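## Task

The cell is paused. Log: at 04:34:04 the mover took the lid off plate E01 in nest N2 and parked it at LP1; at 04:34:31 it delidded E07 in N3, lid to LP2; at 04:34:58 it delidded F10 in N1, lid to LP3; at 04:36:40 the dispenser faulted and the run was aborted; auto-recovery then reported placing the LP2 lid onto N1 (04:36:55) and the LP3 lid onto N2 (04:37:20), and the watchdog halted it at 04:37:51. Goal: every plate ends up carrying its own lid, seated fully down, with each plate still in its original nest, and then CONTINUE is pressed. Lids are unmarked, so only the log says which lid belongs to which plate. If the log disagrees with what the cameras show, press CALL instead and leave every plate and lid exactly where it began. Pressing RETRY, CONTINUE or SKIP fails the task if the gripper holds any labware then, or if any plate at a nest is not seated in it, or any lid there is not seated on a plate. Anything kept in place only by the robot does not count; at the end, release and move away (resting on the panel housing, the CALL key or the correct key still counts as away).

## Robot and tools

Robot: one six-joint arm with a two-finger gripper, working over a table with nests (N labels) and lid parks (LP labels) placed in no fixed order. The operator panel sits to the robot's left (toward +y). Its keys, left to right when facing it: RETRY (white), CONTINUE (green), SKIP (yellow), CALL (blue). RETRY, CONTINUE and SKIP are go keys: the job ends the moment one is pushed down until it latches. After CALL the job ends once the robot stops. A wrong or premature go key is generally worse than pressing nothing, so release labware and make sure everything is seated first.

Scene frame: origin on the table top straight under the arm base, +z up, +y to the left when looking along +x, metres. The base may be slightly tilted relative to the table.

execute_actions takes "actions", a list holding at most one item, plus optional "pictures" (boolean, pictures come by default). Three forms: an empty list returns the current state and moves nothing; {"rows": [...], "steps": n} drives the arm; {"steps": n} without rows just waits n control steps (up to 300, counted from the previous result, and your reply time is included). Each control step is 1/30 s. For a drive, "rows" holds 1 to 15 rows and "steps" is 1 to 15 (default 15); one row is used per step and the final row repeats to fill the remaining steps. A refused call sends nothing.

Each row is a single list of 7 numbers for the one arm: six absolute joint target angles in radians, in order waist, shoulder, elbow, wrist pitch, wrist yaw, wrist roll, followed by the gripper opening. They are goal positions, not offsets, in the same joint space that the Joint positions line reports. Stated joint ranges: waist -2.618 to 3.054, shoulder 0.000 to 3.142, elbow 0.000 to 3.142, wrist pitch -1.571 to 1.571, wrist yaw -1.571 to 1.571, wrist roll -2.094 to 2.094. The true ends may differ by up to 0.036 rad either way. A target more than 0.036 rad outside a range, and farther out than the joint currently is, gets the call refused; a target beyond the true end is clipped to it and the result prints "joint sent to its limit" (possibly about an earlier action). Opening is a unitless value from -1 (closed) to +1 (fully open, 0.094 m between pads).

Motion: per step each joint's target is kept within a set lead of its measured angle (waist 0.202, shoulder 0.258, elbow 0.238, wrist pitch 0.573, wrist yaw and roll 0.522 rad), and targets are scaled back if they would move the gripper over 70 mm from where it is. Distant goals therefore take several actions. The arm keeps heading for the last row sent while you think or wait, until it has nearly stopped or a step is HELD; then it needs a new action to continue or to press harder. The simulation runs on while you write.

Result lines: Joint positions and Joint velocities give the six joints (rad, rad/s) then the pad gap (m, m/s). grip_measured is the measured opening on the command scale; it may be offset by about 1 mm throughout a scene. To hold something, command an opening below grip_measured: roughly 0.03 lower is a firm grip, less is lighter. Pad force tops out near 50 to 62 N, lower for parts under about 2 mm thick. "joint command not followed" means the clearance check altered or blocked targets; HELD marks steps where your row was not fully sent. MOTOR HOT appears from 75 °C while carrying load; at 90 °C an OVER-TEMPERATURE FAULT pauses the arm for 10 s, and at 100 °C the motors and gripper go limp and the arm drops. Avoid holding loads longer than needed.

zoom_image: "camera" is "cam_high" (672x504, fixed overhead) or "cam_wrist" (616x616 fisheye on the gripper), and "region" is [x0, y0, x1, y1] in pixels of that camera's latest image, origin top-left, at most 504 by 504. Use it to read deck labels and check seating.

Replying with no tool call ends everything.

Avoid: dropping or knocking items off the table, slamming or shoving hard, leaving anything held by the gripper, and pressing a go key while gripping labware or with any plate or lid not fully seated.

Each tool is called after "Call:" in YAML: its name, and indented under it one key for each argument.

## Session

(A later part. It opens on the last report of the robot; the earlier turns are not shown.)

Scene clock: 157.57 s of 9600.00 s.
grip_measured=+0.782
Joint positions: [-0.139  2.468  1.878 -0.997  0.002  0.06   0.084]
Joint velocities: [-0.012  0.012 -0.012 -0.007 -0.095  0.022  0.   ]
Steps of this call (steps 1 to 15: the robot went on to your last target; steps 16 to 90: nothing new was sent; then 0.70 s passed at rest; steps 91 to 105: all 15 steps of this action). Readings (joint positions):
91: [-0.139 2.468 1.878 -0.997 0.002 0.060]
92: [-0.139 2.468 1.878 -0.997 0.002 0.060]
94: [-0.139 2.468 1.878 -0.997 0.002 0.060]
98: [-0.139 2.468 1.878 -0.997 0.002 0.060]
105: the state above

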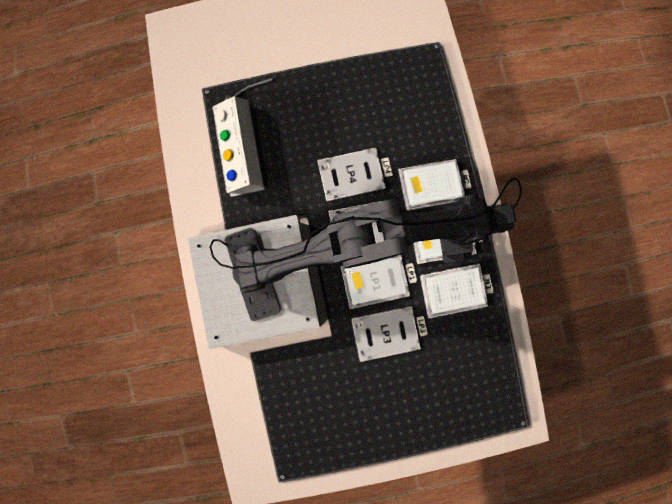

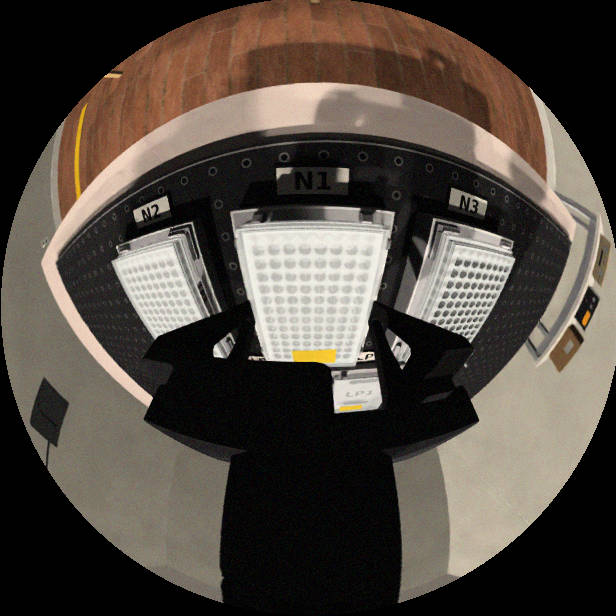

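Call:
execute_actions:
  actions:
    - {"rows": [[-0.132,2.4520,1.898,-1.0190,-0.003,0.066,0.755],[-0.132,2.4481,1.903,-1.0259,-0.003,0.066,0.755],[-0.132,2.4443,1.908,-1.0327,-0.003,0.066,0.755],[-0.132,2.4404,1.913,-1.0396,-0.003,0.066,0.755],[-0.132,2.4366,1.918,-1.0464,-0.003,0.066,0.755],[-0.132,2.4327,1.923,-1.0533,-0.003,0.066,0.755],[-0.132,2.4289,1.928,-1.0601,-0.003,0.066,0.755],[-0.132,2.4250,1.933,-1.0670,-0.003,0.066,0.755],[-0.132,2.4211,1.938,-1.0739,-0.003,0.066,0.755],[-0.132,2.4173,1.943,-1.0807,-0.003,0.066,0.755],[-0.132,2.4134,1.948,-1.0876,-0.003,0.066,0.755],[-0.132,2.4096,1.953,-1.0944,-0.003,0.066,0.755],[-0.132,2.4057,1.958,-1.1013,-0.003,0.066,0.755],[-0.132,2.4019,1.963,-1.1081,-0.003,0.066,0.755],[-0.132,2.3980,1.968,-1.1150,-0.003,0.066,0.755]], "steps": 15}
  pictures: false

Call:
execute_actions:
  actions:
    - {"rows": [[-0.1398,2.398,1.9682,-1.115,-0.003,0.0591,0.755],[-0.1421,2.398,1.9690,-1.1151,-0.003,0.0566,0.755],[-0.1459,2.41,1.9702,-1.1152,-0.003,0.0524,0.755],[-0.1512,2.425,1.9718,-1.1153,-0.003,0.0465,0.755],[-0.1580,2.4363,1.9739,-1.1155,-0.003,0.0391,0.755],[-0.1660,2.4385,1.9764,-1.1157,-0.003,0.0302,0.755],[-0.1753,2.4411,1.9793,-1.1159,-0.003,0.0199,0.755],[-0.1858,2.4441,1.9826,-1.1162,-0.003,0.0084,0.755],[-0.1973,2.4473,1.9861,-1.1164,-0.003,-0.0043,0.755],[-0.2098,2.4508,1.9900,-1.1168,-0.003,-0.0180,0.755],[-0.2229,2.4544,1.9941,-1.1171,-0.003,-0.0325,0.755],[-0.2368,2.4583,1.9984,-1.1174,-0.003,-0.0478,0.755],[-0.2511,2.4623,2.0029,-1.1178,-0.003,-0.0636,0.755],[-0.2657,2.4664,2.0074,-1.1181,-0.003,-0.0797,0.755],[-0.2805,2.4705,2.0120,-1.1185,-0.003,-0.0960,0.755]], "steps": 15}
  pictures: false

Call:
execute_actions:
  actions:
    - {"rows": [[-0.2953,2.4746,2.0166,-1.1189,-0.003,-0.1123,0.755],[-0.3099,2.4787,2.0211,-1.1192,-0.003,-0.1284,0.755],[-0.3242,2.4827,2.0256,-1.1196,-0.003,-0.1442,0.755],[-0.3381,2.4866,2.0299,-1.1199,-0.003,-0.1595,0.755],[-0.3513,2.4903,2.0340,-1.1203,-0.003,-0.1740,0.755],[-0.3637,2.4937,2.0379,-1.1206,-0.003,-0.1877,0.755],[-0.3752,2.4969,2.0414,-1.1208,-0.003,-0.2004,0.755],[-0.3857,2.4999,2.0447,-1.1211,-0.003,-0.2119,0.755],[-0.3950,2.5025,2.0476,-1.1213,-0.003,-0.2222,0.755],[-0.4030,2.5047,2.0501,-1.1215,-0.003,-0.2311,0.755],[-0.4098,2.5066,2.0522,-1.1217,-0.003,-0.2385,0.755],[-0.4151,2.5081,2.0538,-1.1218,-0.003,-0.2444,0.755],[-0.4189,2.5091,2.0550,-1.1219,-0.003,-0.2486,0.755],[-0.4212,2.5098,2.0558,-1.122,-0.003,-0.2511,0.755],[-0.422,2.510,2.056,-1.122,-0.003,-0.252,0.755]], "steps": 15}
  pictures: false

Call:
execute_actions:
  actions:
    - {"steps": 15}

Call:
zoom_image:
  camera: "cam_wrist"
  region: [200, 190, 420, 370]

Scene clock: 211.60 s of 9600.00 s.
grip_measured=+0.782
Joint positions: [-0.139  2.448  1.929 -1.075  0.002  0.06   0.084]
Joint velocities: [ 0.002 -0.125  0.164 -0.168 -0.022 -0.066 -0.002]
Steps of this call (steps 1 to 15: the robot went on to your last target; steps 16 to 90: nothing new was sent; then 50.53 s passed at rest; steps 91 to 105: all 15 steps of this action). Readings (joint positions):
91: [-0.139 2.468 1.878 -0.997 0.002 0.060]
92: [-0.139 2.468 1.878 -0.999 0.002 0.060]
94: [-0.139 2.468 1.879 -1.003 0.002 0.060]
98: [-0.139 2.468 1.897 -1.026 0.002 0.060]
105: the state above

Scene clock: 212.10 s of 9600.00 s.
grip_measured=+0.782
Joint positions: [-0.241  2.455  1.978 -1.103 -0.002 -0.034  0.084]
Joint velocities: [-0.481  0.134  0.125  0.007  0.022 -0.403 -0.001]
Steps of this call (steps 1 to 15: all 15 steps of this action). Readings (joint positions):
1: [-0.139 2.443 1.934 -1.080 0.002 0.060]
2: [-0.139 2.438 1.938 -1.085 0.002 0.060]
4: [-0.139 2.434 1.947 -1.091 0.002 0.059]
8: [-0.151 2.434 1.951 -1.096 -0.000 0.041]
15: the state above

Scene clock: 212.60 s of 9600.00 s.
grip_measured=+0.782
Joint positions: [-0.42   2.505  2.026 -1.107 -0.002 -0.219  0.084]
Joint velocities: [-0.085  0.017  0.017  0.007 -0.007 -0.168 -0.   ]
Steps of this call (steps 1 to 15: all 15 steps of this action). Readings (joint positions):
1: [-0.258 2.460 1.982 -1.104 -0.002 -0.047]
2: [-0.275 2.465 1.987 -1.104 -0.002 -0.062]
4: [-0.308 2.474 1.995 -1.104 -0.002 -0.091]
8: [-0.366 2.490 2.010 -1.105 -0.002 -0.148]
15: the state above

Scene clock: 213.10 s of 9600.00 s.
grip_measured=+0.782
Joint positions: [-0.423  2.505  2.027 -1.109 -0.002 -0.245  0.084]
Joint velocities: [ 0.007  0.002 -0.017  0.037  0.037  0.037  0.001]
Steps of this call (steps 1 to 15: the robot went on to your last target). Readings (joint positions):
1: [-0.422 2.505 2.026 -1.107 -0.002 -0.224]
2: [-0.423 2.505 2.027 -1.107 -0.002 -0.228]
4: [-0.423 2.505 2.027 -1.108 -0.002 -0.235]
8: [-0.423 2.505 2.027 -1.108 -0.002 -0.241]
15: the state above

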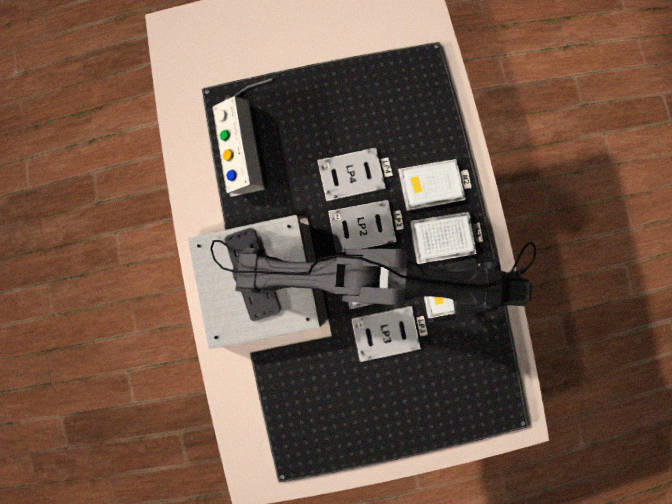

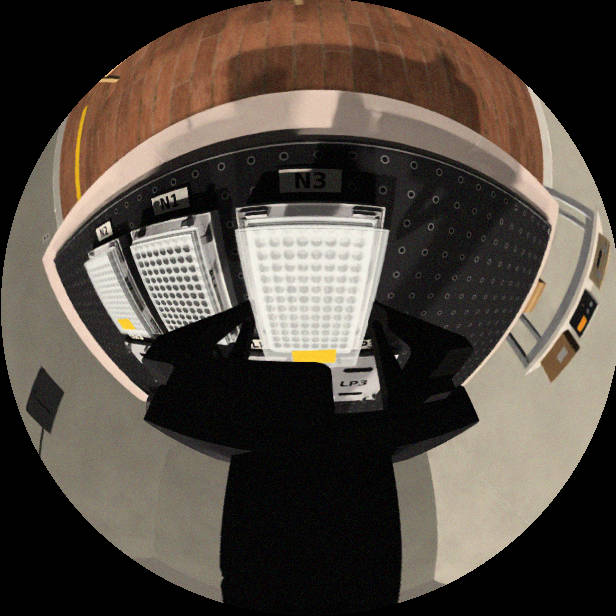

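Region (200, 190, 420, 370) of cam_wrist's 616x616 image, scaled by 2.291, with more detail than that image has; it fills the top 412 rows of this view, and the rest is white.

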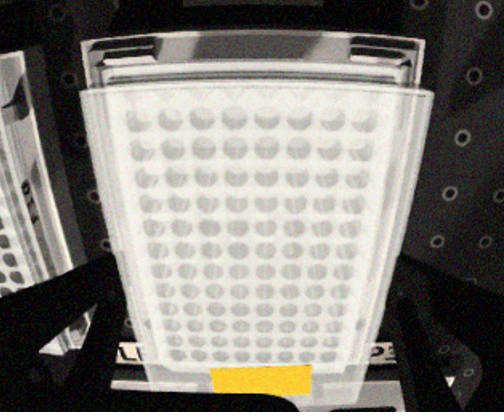

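Call:
execute_actions:
  actions:
    - {"rows": [[-0.416,2.513,2.045,-1.100,-0.003,-0.252,0.755],[-0.409,2.521,2.035,-1.090,-0.003,-0.252,0.755],[-0.409,2.527,2.035,-1.084,-0.003,-0.252,0.755],[-0.412,2.529,2.035,-1.080,-0.003,-0.252,0.755],[-0.412,2.529,2.035,-1.077,-0.003,-0.252,0.755],[-0.412,2.525,2.035,-1.077,-0.003,-0.252,0.755],[-0.412,2.521,2.035,-1.077,-0.003,-0.252,0.755],[-0.412,2.519,2.035,-1.077,-0.003,-0.252,0.755]], "steps": 15}
  pictures: false

Call:
execute_actions:
  actions:
    - {"steps": 12}

Call:
zoom_image:
  camera: "cam_wrist"
  region: [200, 190, 420, 370]

Scene clock: 231.47 s of 9600.00 s.
grip_measured=+0.782
Joint positions: [-0.419  2.521  2.027 -1.095 -0.002 -0.246  0.084]
Joint velocities: [ 0.012 -0.007  0.002  0.007 -0.095 -0.037  0.   ]
Steps of this call (steps 1 to 15: the robot went on to your last target; steps 16 to 90: nothing new was sent; then 14.87 s passed at rest; steps 91 to 105: all 15 steps of this action). Readings (joint positions):
91: [-0.423 2.505 2.027 -1.109 -0.002 -0.246]
92: [-0.423 2.505 2.027 -1.109 -0.002 -0.246]
94: [-0.421 2.508 2.027 -1.105 -0.002 -0.246]
98: [-0.419 2.519 2.027 -1.099 -0.002 -0.246]
105: the state above

Scene clock: 231.87 s of 9600.00 s.
grip_measured=+0.782
Joint positions: [-0.419  2.521  2.027 -1.094 -0.002 -0.246  0.084]
Joint velocities: [-0.002 -0.002 -0.017  0.007 -0.007 -0.022 -0.001]
Steps of this call (steps 1 to 12: the robot went on to your last target). Readings (joint positions):
1: [-0.419 2.521 2.027 -1.095 -0.002 -0.246]
2: [-0.419 2.521 2.027 -1.095 -0.002 -0.246]
4: [-0.419 2.521 2.027 -1.094 -0.002 -0.246]
8: [-0.419 2.521 2.027 -1.094 -0.002 -0.246]
12: the state above

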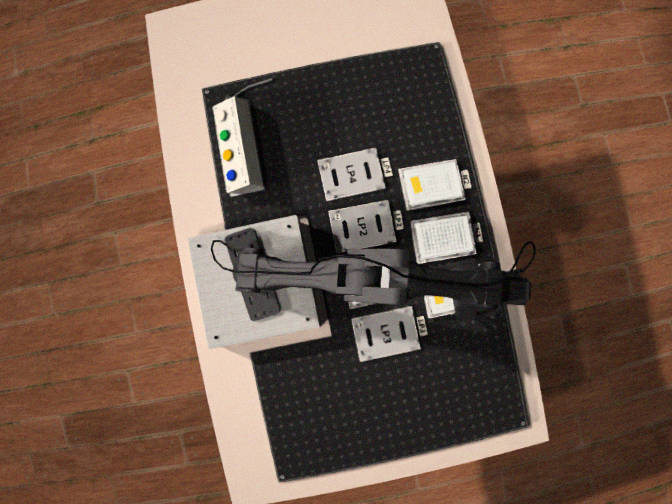

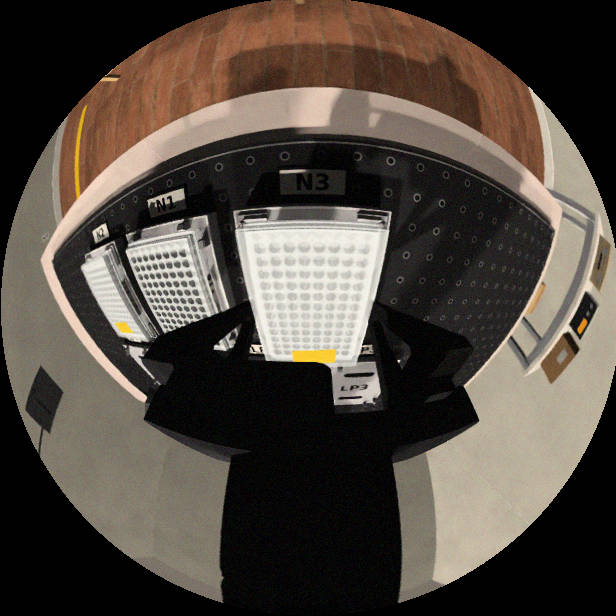

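Region (200, 190, 420, 370) of cam_wrist's 616x616 image, scaled by 2.291, with more detail than that image has; it fills the top 412 rows of this view, and the rest is white.

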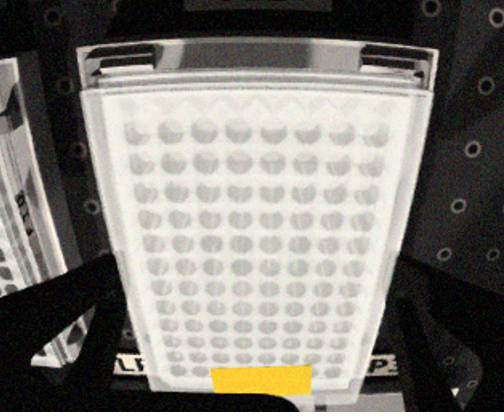

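Call:
execute_actions:
  actions:
    - {"rows": [[-0.412,2.519,2.022,-1.072,-0.003,-0.252,0.755],[-0.412,2.519,2.013,-1.067,-0.003,-0.252,0.755],[-0.412,2.519,2.008,-1.063,-0.003,-0.252,0.755],[-0.412,2.519,2.005,-1.060,-0.003,-0.252,0.755],[-0.412,2.519,2.003,-1.058,-0.003,-0.252,0.755],[-0.412,2.519,2.003,-1.0575,-0.003,-0.252,0.755]], "steps": 15}
  pictures: false

Call:
execute_actions:
  actions:
    - {"steps": 10}

Call:
zoom_image:
  camera: "cam_wrist"
  region: [200, 190, 420, 370]

Scene clock: 237.97 s of 9600.00 s.
grip_measured=+0.782
Joint positions: [-0.419  2.521  2.01  -1.076 -0.002 -0.246  0.084]
Joint velocities: [ 0.007 -0.002 -0.017  0.007 -0.051  0.007  0.001]
Steps of this call (steps 1 to 15: the robot went on to your last target; steps 16 to 90: nothing new was sent; then 2.60 s passed at rest; steps 91 to 105: all 15 steps of this action). Readings (joint positions):
91: [-0.419 2.521 2.027 -1.094 -0.002 -0.246]
92: [-0.419 2.521 2.027 -1.093 -0.002 -0.246]
94: [-0.419 2.521 2.023 -1.087 -0.002 -0.246]
98: [-0.419 2.521 2.011 -1.080 -0.002 -0.246]
105: the state above

Scene clock: 238.30 s of 9600.00 s.
grip_measured=+0.782
Joint positions: [-0.419  2.521  2.01  -1.075 -0.002 -0.246  0.084]
Joint velocities: [ 0.012  0.022 -0.007 -0.095  0.022 -0.051 -0.001]
Steps of this call (steps 1 to 10: the robot went on to your last target). Readings (joint positions):
1: [-0.419 2.521 2.010 -1.076 -0.002 -0.246]
2: [-0.419 2.521 2.010 -1.075 -0.002 -0.246]
4: [-0.419 2.521 2.010 -1.075 -0.002 -0.246]
8: [-0.419 2.521 2.010 -1.075 -0.002 -0.246]
10: the state above

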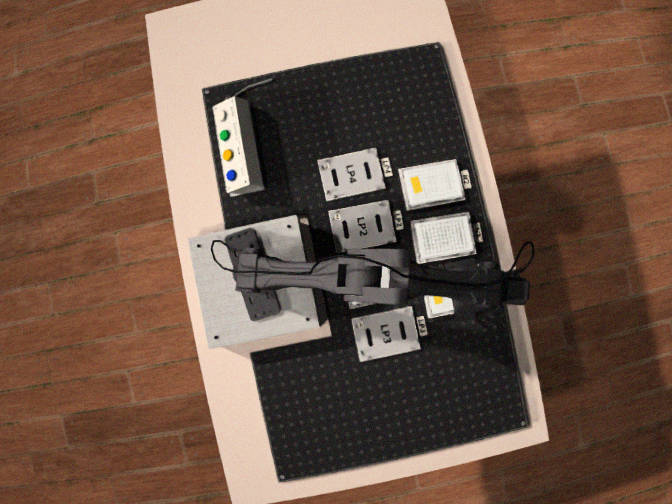

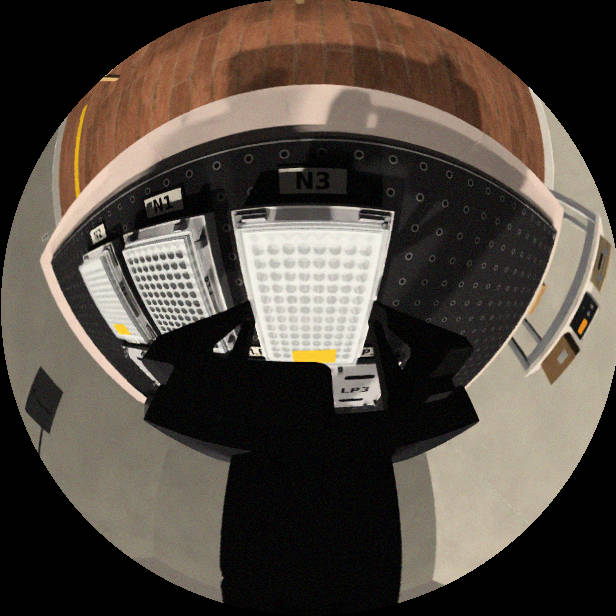

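Region (200, 190, 420, 370) of cam_wrist's 616x616 image, scaled by 2.291, with more detail than that image has; it fills the top 412 rows of this view, and the rest is white.

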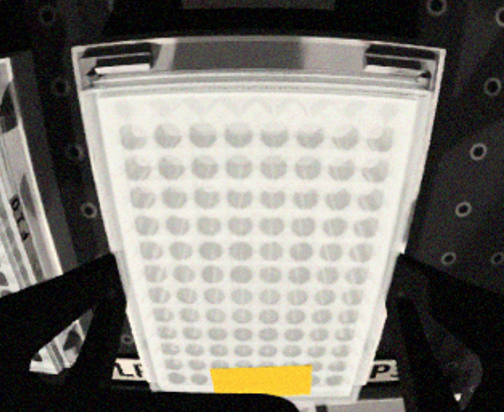

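Call:
execute_actions:
  actions:
    - {"rows": [[-0.412,2.519,2.003,-1.0575,-0.003,-0.252,0.78],[-0.412,2.519,2.003,-1.0575,-0.003,-0.252,0.81],[-0.412,2.519,2.003,-1.0575,-0.003,-0.252,0.84],[-0.412,2.519,2.003,-1.0575,-0.003,-0.252,0.87],[-0.412,2.519,2.003,-1.0575,-0.003,-0.252,0.90],[-0.412,2.519,2.003,-1.065,-0.003,-0.252,0.93],[-0.412,2.519,2.010,-1.075,-0.003,-0.252,0.96],[-0.412,2.519,2.020,-1.089,-0.003,-0.250,0.98],[-0.412,2.519,2.030,-1.0897,-0.003,-0.248,1],[-0.412,2.519,2.036,-1.0916,-0.003,-0.246,1],[-0.412,2.519,2.0366,-1.0948,-0.003,-0.246,1],[-0.412,2.519,2.0386,-1.0991,-0.003,-0.246,1],[-0.412,2.519,2.0417,-1.1045,-0.003,-0.246,1],[-0.412,2.519,2.0460,-1.1108,-0.003,-0.246,1],[-0.412,2.519,2.0514,-1.1179,-0.003,-0.246,1]], "steps": 15}
  pictures: false

Call:
execute_actions:
  actions:
    - {"rows": [[-0.412,2.519,2.0576,-1.1256,-0.003,-0.246,1],[-0.412,2.519,2.0647,-1.1337,-0.003,-0.246,1],[-0.412,2.519,2.0723,-1.1420,-0.003,-0.246,1],[-0.4113,2.519,2.0803,-1.1503,-0.003,-0.2453,1],[-0.4093,2.519,2.0885,-1.1584,-0.003,-0.2431,1],[-0.4060,2.519,2.0967,-1.1661,-0.003,-0.2395,1],[-0.4014,2.519,2.1047,-1.1732,-0.003,-0.2346,1],[-0.3954,2.519,2.1123,-1.1795,-0.003,-0.2282,1],[-0.3883,2.519,2.1194,-1.1849,-0.003,-0.2205,1],[-0.3799,2.519,2.1256,-1.1892,-0.003,-0.2114,1],[-0.3703,2.519,2.1310,-1.1924,-0.003,-0.2011,1],[-0.3596,2.519,2.1353,-1.1943,-0.003,-0.1896,1],[-0.3478,2.519,2.1384,-1.195,-0.003,-0.1769,1],[-0.3350,2.519,2.1404,-1.195,-0.003,-0.1631,1],[-0.3212,2.519,2.141,-1.195,-0.003,-0.1482,1]], "steps": 15}
  pictures: false

Call:
execute_actions:
  actions:
    - {"rows": [[-0.3065,2.519,2.141,-1.195,-0.003,-0.1324,1],[-0.2910,2.519,2.141,-1.195,-0.003,-0.1157,1],[-0.2748,2.519,2.141,-1.195,-0.003,-0.0983,1],[-0.2578,2.519,2.141,-1.195,-0.003,-0.0800,1],[-0.2403,2.519,2.141,-1.195,-0.003,-0.0612,1],[-0.2223,2.519,2.141,-1.195,-0.003,-0.0418,1],[-0.2039,2.519,2.141,-1.195,-0.003,-0.0220,1],[-0.1852,2.519,2.141,-1.195,-0.003,-0.0018,1],[-0.1662,2.519,2.141,-1.195,-0.003,0.0186,1],[-0.1471,2.519,2.141,-1.195,-0.003,0.0392,1],[-0.1279,2.519,2.141,-1.195,-0.003,0.0598,1],[-0.1088,2.519,2.141,-1.195,-0.003,0.0804,1],[-0.0898,2.519,2.141,-1.195,-0.003,0.1008,1],[-0.0711,2.519,2.141,-1.195,-0.003,0.1210,1],[-0.0527,2.519,2.141,-1.195,-0.003,0.1408,1]], "steps": 15}
  pictures: false

Call:
execute_actions:
  actions:
    - {"rows": [[-0.0347,2.519,2.141,-1.195,-0.003,0.1602,1],[-0.0172,2.519,2.141,-1.195,-0.003,0.1790,1],[-0.0003,2.519,2.141,-1.195,-0.003,0.1973,1],[0.0160,2.519,2.141,-1.195,-0.003,0.2147,1],[0.0315,2.519,2.141,-1.195,-0.003,0.2314,1],[0.0462,2.519,2.141,-1.195,-0.003,0.2472,1],[0.0600,2.519,2.141,-1.195,-0.003,0.2621,1],[0.0728,2.519,2.141,-1.195,-0.003,0.2759,1],[0.0846,2.519,2.141,-1.195,-0.003,0.2886,1],[0.0953,2.519,2.141,-1.195,-0.003,0.3001,1],[0.1049,2.519,2.141,-1.195,-0.003,0.3104,1],[0.1133,2.519,2.141,-1.195,-0.003,0.3195,1],[0.1204,2.519,2.141,-1.195,-0.003,0.3272,1],[0.1264,2.519,2.141,-1.195,-0.003,0.3336,1],[0.1310,2.519,2.141,-1.195,-0.003,0.3385,1]], "steps": 15}
  pictures: false

Call:
execute_actions:
  actions:
    - {"rows": [[0.1343,2.519,2.141,-1.195,-0.003,0.3421,1],[0.1363,2.519,2.141,-1.195,-0.003,0.3443,1],[0.137,2.519,2.141,-1.195,-0.003,0.345,1]], "steps": 15}

Call:
zoom_image:
  camera: "cam_wrist"
  region: [200, 190, 420, 370]

Call:
zoom_image:
  camera: "cam_high"
  region: [390, 200, 510, 330]

Scene clock: 267.50 s of 9600.00 s.
grip_measured=+1.000
Joint positions: [-0.419  2.521  2.014 -1.088 -0.002 -0.246  0.094]
Joint velocities: [-0.002  0.012  0.076 -0.168 -0.095  0.007  0.   ]
Steps of this call (steps 1 to 15: the robot went on to your last target; steps 16 to 90: nothing new was sent; then 25.70 s passed at rest; steps 91 to 105: all 15 steps of this action). Readings (joint positions):
91: [-0.419 2.521 2.010 -1.075 -0.002 -0.246]
92: [-0.419 2.521 2.010 -1.075 -0.002 -0.246]
94: [-0.419 2.521 2.010 -1.075 -0.002 -0.246]
98: [-0.419 2.521 2.010 -1.075 -0.002 -0.246]
105: the state above

Scene clock: 268.00 s of 9600.00 s.
grip_measured=+1.000
Joint positions: [-0.363  2.521  2.112 -1.169 -0.002 -0.197  0.094]
Joint velocities: [ 0.379 -0.002  0.061 -0.095  0.022  0.3    0.   ]
Steps of this call (steps 1 to 15: all 15 steps of this action). Readings (joint positions):
1: [-0.419 2.521 2.018 -1.094 -0.002 -0.246]
2: [-0.419 2.521 2.023 -1.100 -0.002 -0.246]
4: [-0.419 2.521 2.038 -1.113 -0.002 -0.246]
8: [-0.417 2.521 2.072 -1.139 -0.002 -0.243]
15: the state above

Scene clock: 268.50 s of 9600.00 s.
grip_measured=+1.000
Joint positions: [-0.09   2.521  2.115 -1.179 -0.002  0.052  0.094]
Joint velocities: [ 0.549 -0.002 -0.002  0.007 -0.022  0.564  0.   ]
Steps of this call (steps 1 to 15: all 15 steps of this action). Readings (joint positions):
1: [-0.349 2.521 2.114 -1.171 -0.002 -0.186]
2: [-0.333 2.521 2.115 -1.172 -0.002 -0.174]
4: [-0.300 2.521 2.115 -1.175 -0.002 -0.146]
8: [-0.226 2.521 2.115 -1.178 -0.002 -0.081]
15: the state above

Scene clock: 269.00 s of 9600.00 s.
grip_measured=+1.000
Joint positions: [ 0.122  2.521  2.115 -1.181 -0.002  0.291  0.094]
Joint velocities: [ 0.178 -0.012 -0.002  0.007  0.007  0.271  0.   ]
Steps of this call (steps 1 to 15: all 15 steps of this action). Readings (joint positions):
1: [-0.071 2.521 2.115 -1.179 -0.002 0.071]
2: [-0.052 2.521 2.115 -1.179 -0.002 0.091]
4: [-0.017 2.521 2.115 -1.179 -0.002 0.129]
8: [0.048 2.521 2.115 -1.179 -0.002 0.200]
15: the state above

Scene clock: 269.50 s of 9600.00 s.
grip_measured=+1.000
Joint positions: [ 0.137  2.521  2.115 -1.182 -0.002  0.337  0.094]
Joint velocities: [-0.007 -0.002 -0.002  0.007 -0.081 -0.022  0.   ]
Steps of this call (steps 1 to 15: all 15 steps of this action). Readings (joint positions):
1: [0.128 2.521 2.115 -1.181 -0.002 0.300]
2: [0.132 2.521 2.115 -1.181 -0.002 0.308]
4: [0.137 2.521 2.115 -1.181 -0.002 0.319]
8: [0.137 2.521 2.115 -1.182 -0.002 0.330]
15: the state above

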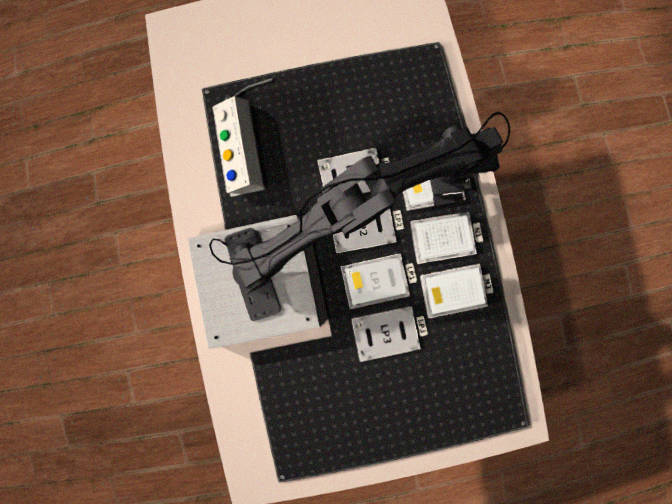

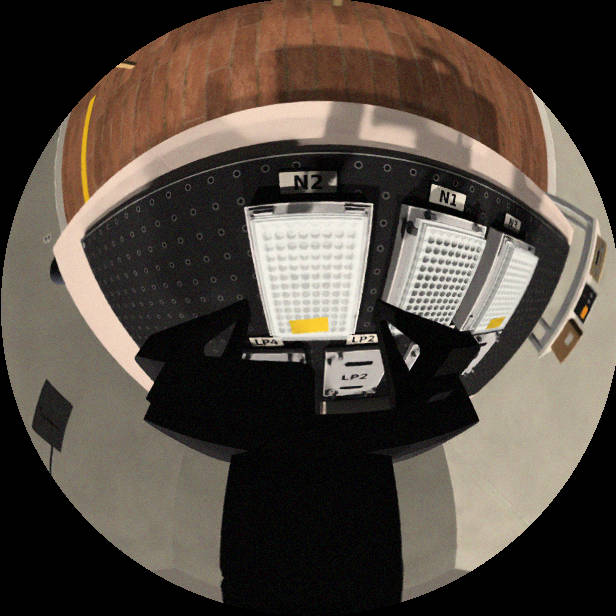

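Region (200, 190, 420, 370) of cam_wrist's 616x616 image, scaled by 2.291, with more detail than that image has; it fills the top 412 rows of this view, and the rest is white.

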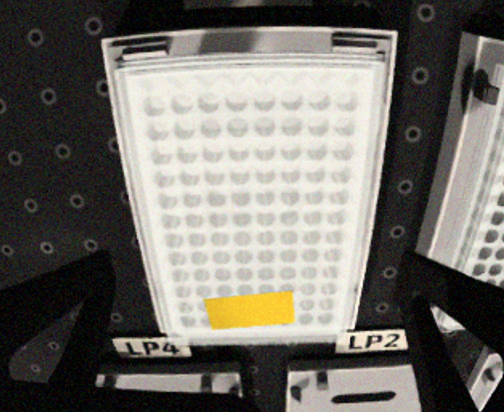

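Region (390, 200, 510, 330) of cam_high's 672x504 image, scaled by 3.877, with more detail than that image has; it fills the left 465 columns of this view, and the rest is white.

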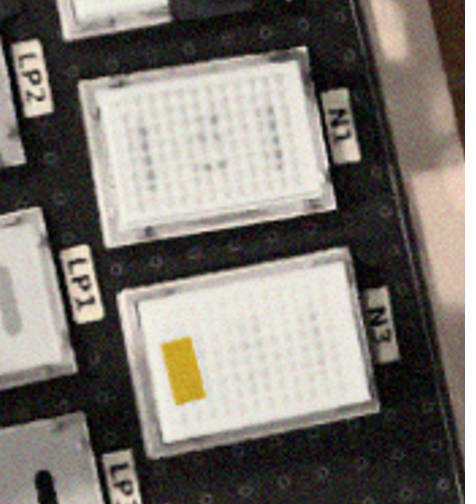

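Call:
execute_actions:
  actions:
    - {"rows": [[0.144,2.527,2.110,-1.172,-0.003,0.333,1],[0.151,2.533,2.102,-1.160,-0.003,0.327,1],[0.151,2.538,2.095,-1.148,-0.003,0.320,1],[0.147,2.542,2.089,-1.137,-0.003,0.314,1],[0.147,2.545,2.084,-1.127,-0.003,0.309,1],[0.147,2.547,2.079,-1.118,-0.003,0.305,1],[0.147,2.549,2.075,-1.110,-0.003,0.302,1],[0.147,2.550,2.072,-1.104,-0.003,0.301,1],[0.147,2.550,2.070,-1.099,-0.003,0.301,1],[0.147,2.550,2.068,-1.096,-0.003,0.301,1],[0.147,2.550,2.068,-1.095,-0.003,0.301,1]], "steps": 15}
  pictures: false

Call:
execute_actions:
  actions:
    - {"steps": 12}

Call:
zoom_image:
  camera: "cam_wrist"
  region: [200, 190, 420, 370]

Scene clock: 284.17 s of 9600.00 s.
grip_measured=+1.000
Joint positions: [ 0.14   2.553  2.072 -1.122 -0.002  0.31   0.094]
Joint velocities: [-0.002  0.002 -0.022 -0.007 -0.037  0.007  0.   ]
Steps of this call (steps 1 to 15: the robot went on to your last target; steps 16 to 90: nothing new was sent; then 11.17 s passed at rest; steps 91 to 105: all 15 steps of this action). Readings (joint positions):
91: [0.137 2.521 2.115 -1.182 -0.002 0.339]
92: [0.137 2.521 2.115 -1.182 -0.002 0.338]
94: [0.139 2.521 2.110 -1.174 -0.002 0.333]
98: [0.140 2.531 2.091 -1.147 -0.002 0.320]
105: the state above

Scene clock: 284.57 s of 9600.00 s.
grip_measured=+1.000
Joint positions: [ 0.14   2.554  2.072 -1.113 -0.002  0.308  0.094]
Joint velocities: [-0.017 -0.007  0.007  0.037  0.007 -0.066  0.   ]
Steps of this call (steps 1 to 12: the robot went on to your last target). Readings (joint positions):
1: [0.140 2.554 2.072 -1.121 -0.002 0.309]
2: [0.140 2.554 2.072 -1.120 -0.002 0.309]
4: [0.140 2.554 2.072 -1.116 -0.002 0.308]
8: [0.140 2.554 2.072 -1.114 -0.002 0.308]
12: the state above

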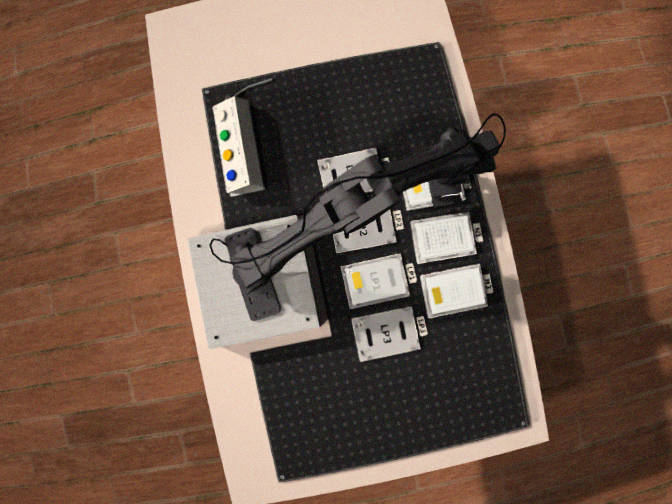

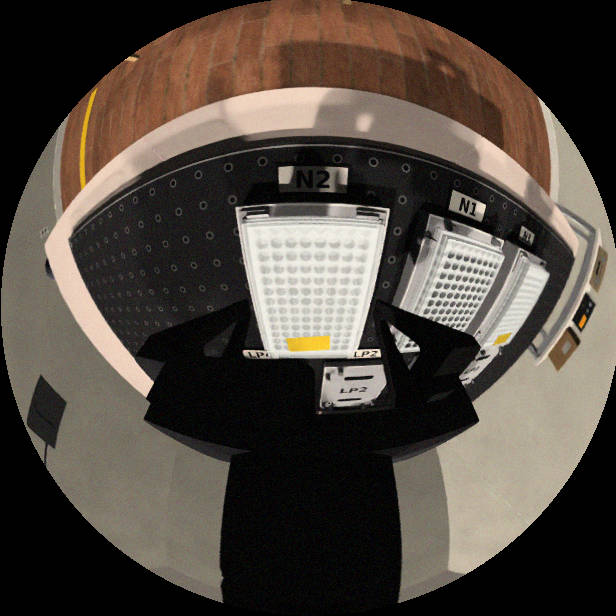

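Region (200, 190, 420, 370) of cam_wrist's 616x616 image, scaled by 2.291, with more detail than that image has; it fills the top 412 rows of this view, and the rest is white.

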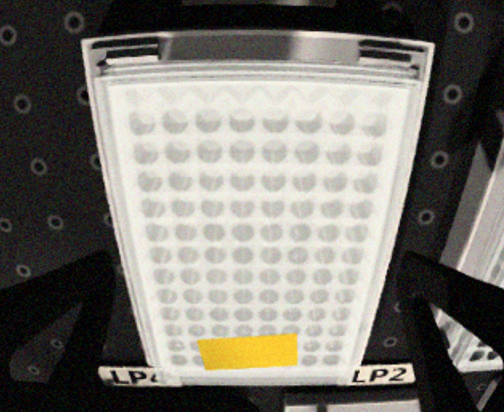

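Call:
execute_actions:
  actions:
    - {"rows": [[0.147,2.562,2.062,-1.088,-0.003,0.301,1],[0.147,2.570,2.055,-1.080,-0.003,0.301,1],[0.147,2.576,2.050,-1.073,-0.003,0.301,1],[0.147,2.578,2.050,-1.068,-0.003,0.301,1],[0.147,2.574,2.052,-1.065,-0.003,0.301,1],[0.147,2.568,2.052,-1.064,-0.003,0.301,1],[0.147,2.563,2.052,-1.064,-0.003,0.301,1]], "steps": 15}
  pictures: false

Call:
execute_actions:
  actions:
    - {"steps": 12}

Call:
zoom_image:
  camera: "cam_wrist"
  region: [200, 190, 420, 370]

Scene clock: 291.47 s of 9600.00 s.
grip_measured=+1.000
Joint positions: [ 0.14   2.563  2.058 -1.083 -0.002  0.307  0.094]
Joint velocities: [-0.002  0.002 -0.007 -0.037  0.051 -0.11   0.   ]
Steps of this call (steps 1 to 15: the robot went on to your last target; steps 16 to 90: nothing new was sent; then 3.40 s passed at rest; steps 91 to 105: all 15 steps of this action). Readings (joint positions):
91: [0.140 2.554 2.072 -1.112 -0.002 0.307]
92: [0.140 2.554 2.071 -1.109 -0.002 0.307]
94: [0.140 2.555 2.066 -1.101 -0.002 0.307]
98: [0.140 2.563 2.060 -1.089 -0.002 0.307]
105: the state above

Scene clock: 291.87 s of 9600.00 s.
grip_measured=+1.000
Joint positions: [ 0.14   2.563  2.058 -1.081 -0.002  0.307  0.094]
Joint velocities: [-0.002  0.002  0.007 -0.007  0.007 -0.037  0.   ]
Steps of this call (steps 1 to 12: the robot went on to your last target). Readings (joint positions):
1: [0.140 2.563 2.058 -1.083 -0.002 0.307]
2: [0.140 2.563 2.058 -1.083 -0.002 0.307]
4: [0.140 2.563 2.058 -1.082 -0.002 0.307]
8: [0.140 2.563 2.058 -1.082 -0.002 0.307]
12: the state above

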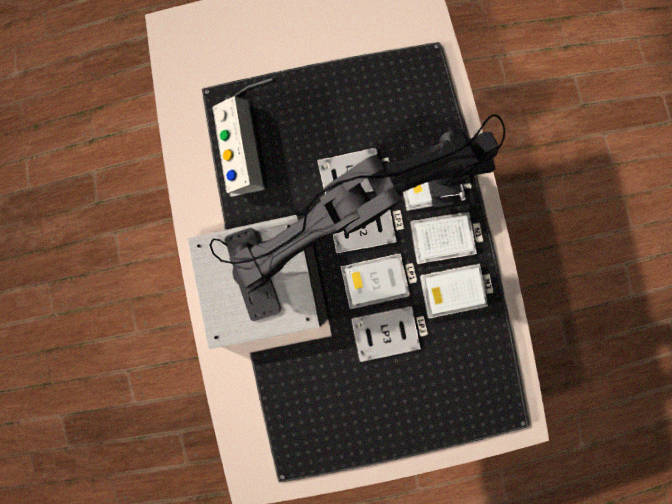

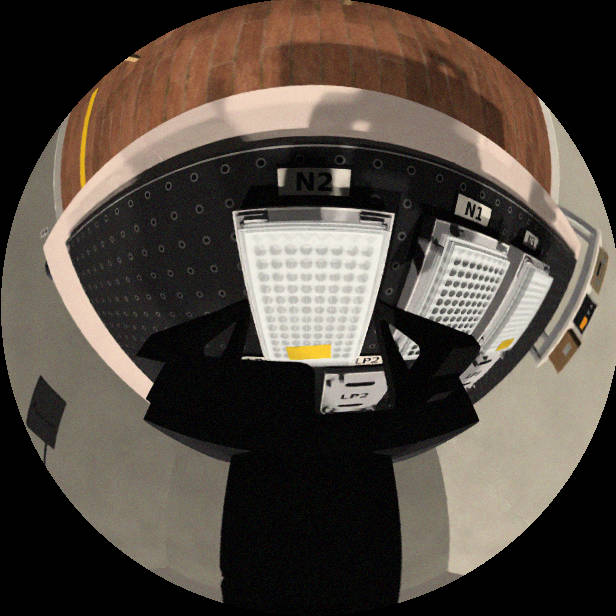

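Region (200, 190, 420, 370) of cam_wrist's 616x616 image, scaled by 2.291, with more detail than that image has; it fills the top 412 rows of this view, and the rest is white.

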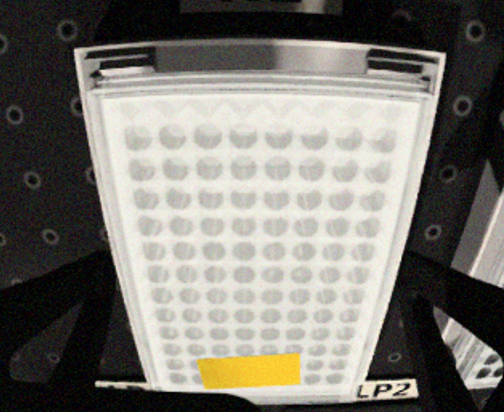

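Call:
execute_actions:
  actions:
    - {"rows": [[0.147,2.563,2.052,-1.064,-0.003,0.301,0.97],[0.147,2.563,2.052,-1.064,-0.003,0.301,0.94],[0.147,2.563,2.052,-1.064,-0.003,0.301,0.91],[0.147,2.563,2.052,-1.064,-0.003,0.301,0.88],[0.147,2.563,2.052,-1.064,-0.003,0.301,0.85],[0.147,2.563,2.052,-1.064,-0.003,0.301,0.83],[0.147,2.563,2.052,-1.064,-0.003,0.301,0.81],[0.147,2.563,2.052,-1.064,-0.003,0.301,0.795],[0.147,2.563,2.052,-1.064,-0.003,0.301,0.78],[0.147,2.563,2.052,-1.064,-0.003,0.301,0.77],[0.147,2.563,2.052,-1.064,-0.003,0.301,0.76],[0.147,2.563,2.052,-1.064,-0.003,0.301,0.755]], "steps": 15}

Call:
zoom_image:
  camera: "cam_wrist"
  region: [200, 190, 420, 370]

Scene clock: 298.40 s of 9600.00 s.
grip_measured=+0.778
Joint positions: [ 0.14   2.563  2.058 -1.081 -0.002  0.307  0.084]
Joint velocities: [ 0.002 -0.027  0.012 -0.022 -0.022 -0.022 -0.   ]
Steps of this call (steps 1 to 15: the robot went on to your last target; steps 16 to 90: nothing new was sent; then 3.03 s passed at rest; steps 91 to 105: all 15 steps of this action). Readings (joint positions):
91: [0.140 2.563 2.058 -1.081 -0.002 0.307]
92: [0.140 2.563 2.058 -1.081 -0.002 0.307]
94: [0.140 2.563 2.058 -1.081 -0.002 0.307]
98: [0.140 2.563 2.058 -1.081 -0.002 0.307]
105: the state above

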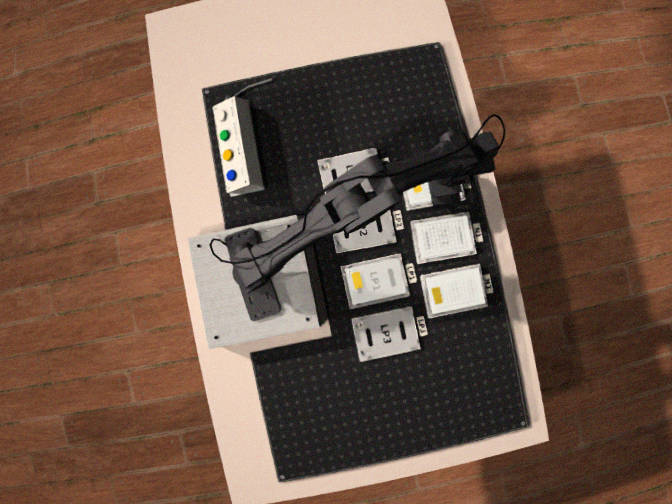

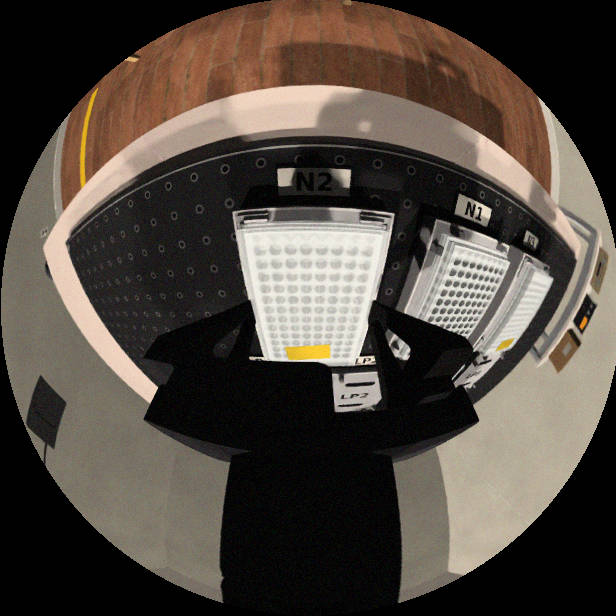

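Region (200, 190, 420, 370) of cam_wrist's 616x616 image, scaled by 2.291, with more detail than that image has; it fills the top 412 rows of this view, and the rest is white.

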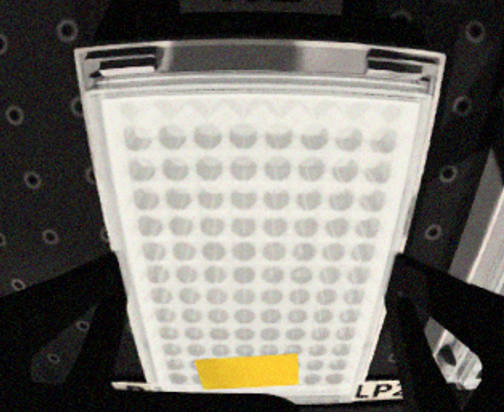

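Call:
execute_actions:
  actions:
    - {"rows": [[0.147,2.5470,2.0780,-1.1030,-0.003,0.301,0.748],[0.147,2.5431,2.0826,-1.1094,-0.003,0.301,0.748],[0.147,2.5393,2.0873,-1.1159,-0.003,0.301,0.748],[0.147,2.5354,2.0919,-1.1223,-0.003,0.301,0.748],[0.147,2.5316,2.0966,-1.1287,-0.003,0.301,0.748],[0.147,2.5277,2.1012,-1.1351,-0.003,0.301,0.748],[0.147,2.5239,2.1059,-1.1416,-0.003,0.301,0.748],[0.147,2.5200,2.1105,-1.1480,-0.003,0.301,0.748],[0.147,2.5161,2.1151,-1.1544,-0.003,0.301,0.748],[0.147,2.5123,2.1198,-1.1609,-0.003,0.301,0.748],[0.147,2.5084,2.1244,-1.1673,-0.003,0.301,0.748],[0.147,2.5046,2.1291,-1.1737,-0.003,0.301,0.748],[0.145,2.5007,2.1337,-1.1801,-0.003,0.301,0.748],[0.143,2.4969,2.1384,-1.1866,-0.003,0.301,0.748],[0.141,2.4930,2.1430,-1.1930,-0.003,0.301,0.748]], "steps": 15}
  pictures: false

Call:
execute_actions:
  actions:
    - {"rows": [[0.1392,2.4882,2.143,-1.19,-0.003,0.3003,0.748],[0.1370,2.4835,2.130,-1.175,-0.003,0.2983,0.748],[0.1332,2.4788,2.1102,-1.1575,-0.003,0.2949,0.748],[0.1280,2.4741,2.1065,-1.1556,-0.003,0.2903,0.748],[0.1214,2.4694,2.1018,-1.1532,-0.003,0.2844,0.748],[0.1135,2.4649,2.0962,-1.1504,-0.003,0.2773,0.748],[0.1043,2.4604,2.0897,-1.1470,-0.003,0.2691,0.748],[0.0940,2.4560,2.0824,-1.1433,-0.003,0.2600,0.748],[0.0827,2.4517,2.0744,-1.1392,-0.003,0.2499,0.748],[0.0705,2.4475,2.0658,-1.1348,-0.003,0.2390,0.748],[0.0575,2.4434,2.0566,-1.1300,-0.003,0.2274,0.748],[0.0440,2.4395,2.0469,-1.1251,-0.003,0.2153,0.748],[0.0299,2.4357,2.0370,-1.1200,-0.003,0.2028,0.748],[0.0155,2.4321,2.0268,-1.1148,-0.003,0.1900,0.748],[0.0010,2.4287,2.0165,-1.1095,-0.003,0.1770,0.748]], "steps": 15}
  pictures: false

Call:
execute_actions:
  actions:
    - {"rows": [[-0.0135,2.4254,2.0062,-1.1042,-0.003,0.1640,0.748],[-0.0279,2.4223,1.9960,-1.0990,-0.003,0.1512,0.748],[-0.0420,2.4194,1.9861,-1.0939,-0.003,0.1387,0.748],[-0.0555,2.4167,1.9764,-1.0890,-0.003,0.1266,0.748],[-0.0685,2.4142,1.9673,-1.0843,-0.003,0.1150,0.748],[-0.0807,2.4119,1.9586,-1.0798,-0.003,0.1041,0.748],[-0.0920,2.4099,1.9506,-1.0757,-0.003,0.0940,0.748],[-0.1023,2.4080,1.9433,-1.0720,-0.003,0.0849,0.748],[-0.1115,2.4065,1.9368,-1.0686,-0.003,0.0767,0.748],[-0.1194,2.4051,1.9312,-1.0658,-0.003,0.0696,0.748],[-0.1260,2.4040,1.9265,-1.0634,-0.003,0.0637,0.748],[-0.1312,2.4031,1.9228,-1.0615,-0.003,0.0591,0.748],[-0.1350,2.4025,1.9202,-1.0601,-0.003,0.0557,0.748],[-0.1372,2.4021,1.9185,-1.0593,-0.003,0.0537,0.748],[-0.1380,2.4020,1.9180,-1.0590,-0.003,0.0530,0.748]], "steps": 15}
  pictures: false

Call:
execute_actions:
  actions:
    - {"rows": [[-0.138,2.430,1.914,-1.052,-0.003,0.053,0.748],[-0.138,2.445,1.909,-1.044,-0.003,0.053,0.748],[-0.138,2.455,1.904,-1.036,-0.003,0.053,0.748],[-0.138,2.461,1.900,-1.029,-0.003,0.053,0.748],[-0.138,2.462,1.897,-1.024,-0.003,0.053,0.748],[-0.138,2.459,1.895,-1.021,-0.003,0.053,0.748],[-0.138,2.455,1.895,-1.019,-0.003,0.053,0.748],[-0.138,2.452,1.895,-1.019,-0.003,0.053,0.748],[-0.138,2.451,1.895,-1.019,-0.003,0.053,0.748]], "steps": 15}
  pictures: false

Call:
execute_actions:
  actions:
    - {"steps": 12}

Call:
zoom_image:
  camera: "cam_wrist"
  region: [200, 190, 420, 370]

Scene clock: 338.87 s of 9600.00 s.
grip_measured=+0.778
Joint positions: [ 0.14   2.544  2.104 -1.154 -0.002  0.307  0.084]
Joint velocities: [-0.007 -0.154  0.139 -0.212  0.037  0.066  0.   ]
Steps of this call (steps 1 to 15: the robot went on to your last target; steps 16 to 90: nothing new was sent; then 36.97 s passed at rest; steps 91 to 105: all 15 steps of this action). Readings (joint positions):
91: [0.140 2.563 2.058 -1.082 -0.002 0.307]
92: [0.140 2.563 2.058 -1.084 -0.002 0.307]
94: [0.140 2.563 2.059 -1.087 -0.002 0.307]
98: [0.140 2.563 2.075 -1.107 -0.002 0.307]
105: the state above

Scene clock: 339.37 s of 9600.00 s.
grip_measured=+0.778
Joint positions: [ 0.04   2.468  2.044 -1.139 -0.005  0.228  0.084]
Joint velocities: [-0.491 -0.081 -0.32   0.168 -0.007 -0.359 -0.   ]
Steps of this call (steps 1 to 15: all 15 steps of this action). Readings (joint positions):
1: [0.140 2.539 2.108 -1.159 -0.002 0.307]
2: [0.140 2.532 2.109 -1.160 -0.002 0.306]
4: [0.140 2.518 2.109 -1.160 -0.002 0.304]
8: [0.129 2.495 2.104 -1.158 -0.003 0.288]
15: the state above

Scene clock: 339.87 s of 9600.00 s.
grip_measured=+0.778
Joint positions: [-0.135  2.442  1.928 -1.087 -0.005  0.081  0.084]
Joint velocities: [-0.085 -0.022 -0.071  0.095 -0.037 -0.139 -0.002]
Steps of this call (steps 1 to 15: all 15 steps of this action). Readings (joint positions):
1: [0.023 2.465 2.033 -1.135 -0.005 0.217]
2: [0.005 2.463 2.023 -1.131 -0.005 0.206]
4: [-0.028 2.460 2.001 -1.123 -0.005 0.182]
8: [-0.083 2.452 1.963 -1.107 -0.005 0.137]
15: the state above

Scene clock: 340.37 s of 9600.00 s.
grip_measured=+0.778
Joint positions: [-0.138  2.452  1.9   -1.039 -0.005  0.06   0.084]
Joint velocities: [-0.007  0.002 -0.002  0.022  0.037  0.051  0.   ]
Steps of this call (steps 1 to 15: all 15 steps of this action). Readings (joint positions):
1: [-0.137 2.442 1.926 -1.084 -0.005 0.076]
2: [-0.138 2.442 1.924 -1.080 -0.005 0.073]
4: [-0.138 2.442 1.917 -1.068 -0.005 0.068]
8: [-0.138 2.450 1.905 -1.050 -0.005 0.063]
15: the state above

Scene clock: 340.77 s of 9600.00 s.
grip_measured=+0.778
Joint positions: [-0.138  2.452  1.9   -1.037 -0.005  0.059  0.084]
Joint velocities: [-0.017 -0.012  0.012 -0.081 -0.022 -0.066 -0.001]
Steps of this call (steps 1 to 12: the robot went on to your last target). Readings (joint positions):
1: [-0.138 2.452 1.900 -1.039 -0.005 0.060]
2: [-0.138 2.452 1.900 -1.039 -0.005 0.060]
4: [-0.138 2.452 1.900 -1.038 -0.005 0.060]
8: [-0.138 2.452 1.900 -1.037 -0.005 0.059]
12: the state above

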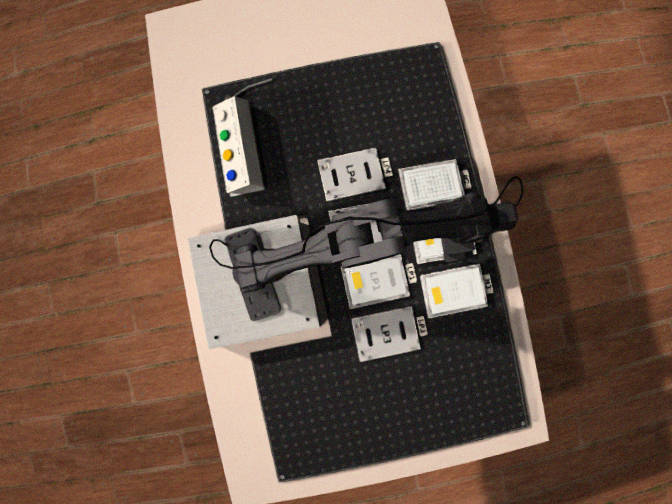

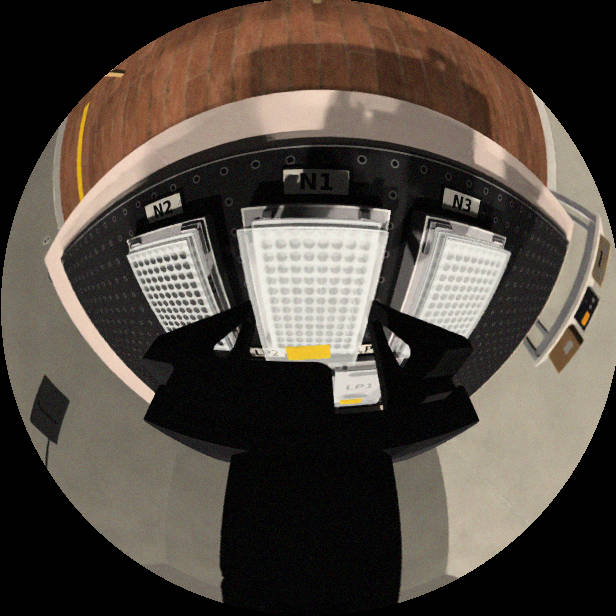

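Region (200, 190, 420, 370) of cam_wrist's 616x616 image, scaled by 2.291, with more detail than that image has; it fills the top 412 rows of this view, and the rest is white.

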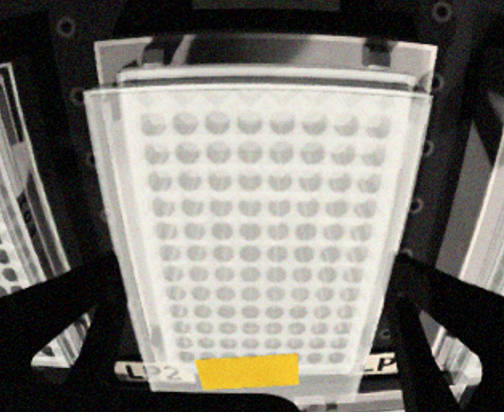

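Call:
execute_actions:
  actions:
    - {"rows": [[-0.138,2.451,1.895,-1.019,0.003,0.053,0.748],[-0.138,2.451,1.895,-1.019,0.008,0.053,0.748],[-0.138,2.451,1.895,-1.019,0.011,0.053,0.748]], "steps": 15}

Call:
zoom_image:
  camera: "cam_wrist"
  region: [200, 190, 420, 370]

Scene clock: 349.77 s of 9600.00 s.
grip_measured=+0.778
Joint positions: [-0.138  2.452  1.9   -1.036  0.003  0.059  0.084]
Joint velocities: [-0.002  0.002  0.002  0.007  0.051 -0.022  0.001]
Steps of this call (steps 1 to 15: the robot went on to your last target; steps 16 to 90: nothing new was sent; then 5.50 s passed at rest; steps 91 to 105: all 15 steps of this action). Readings (joint positions):
91: [-0.138 2.452 1.900 -1.036 -0.005 0.059]
92: [-0.138 2.452 1.900 -1.036 -0.004 0.059]
94: [-0.138 2.452 1.900 -1.036 -0.002 0.059]
98: [-0.138 2.452 1.900 -1.036 0.002 0.059]
105: the state above

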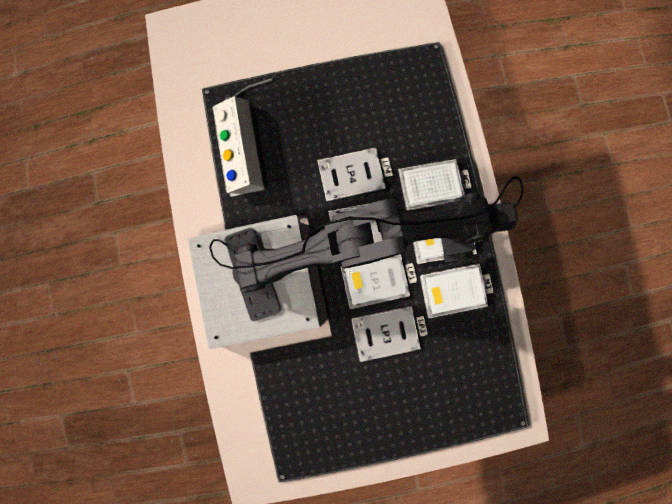

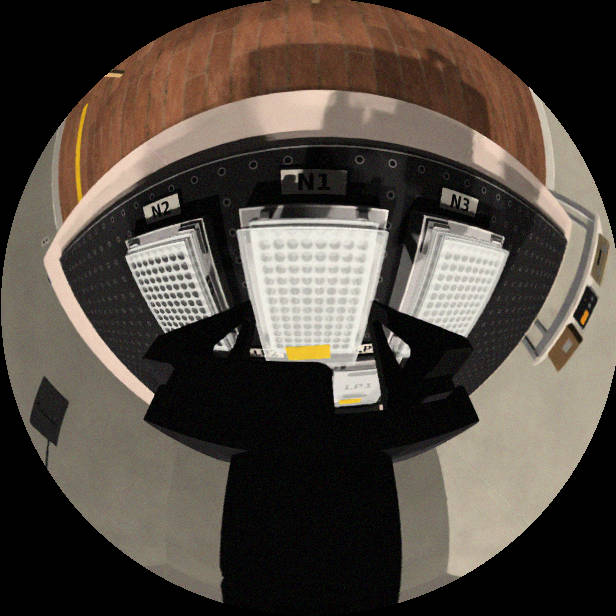

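Region (200, 190, 420, 370) of cam_wrist's 616x616 image, scaled by 2.291, with more detail than that image has; it fills the top 412 rows of this view, and the rest is white.

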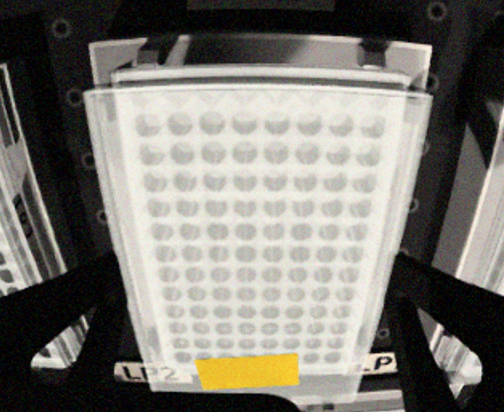

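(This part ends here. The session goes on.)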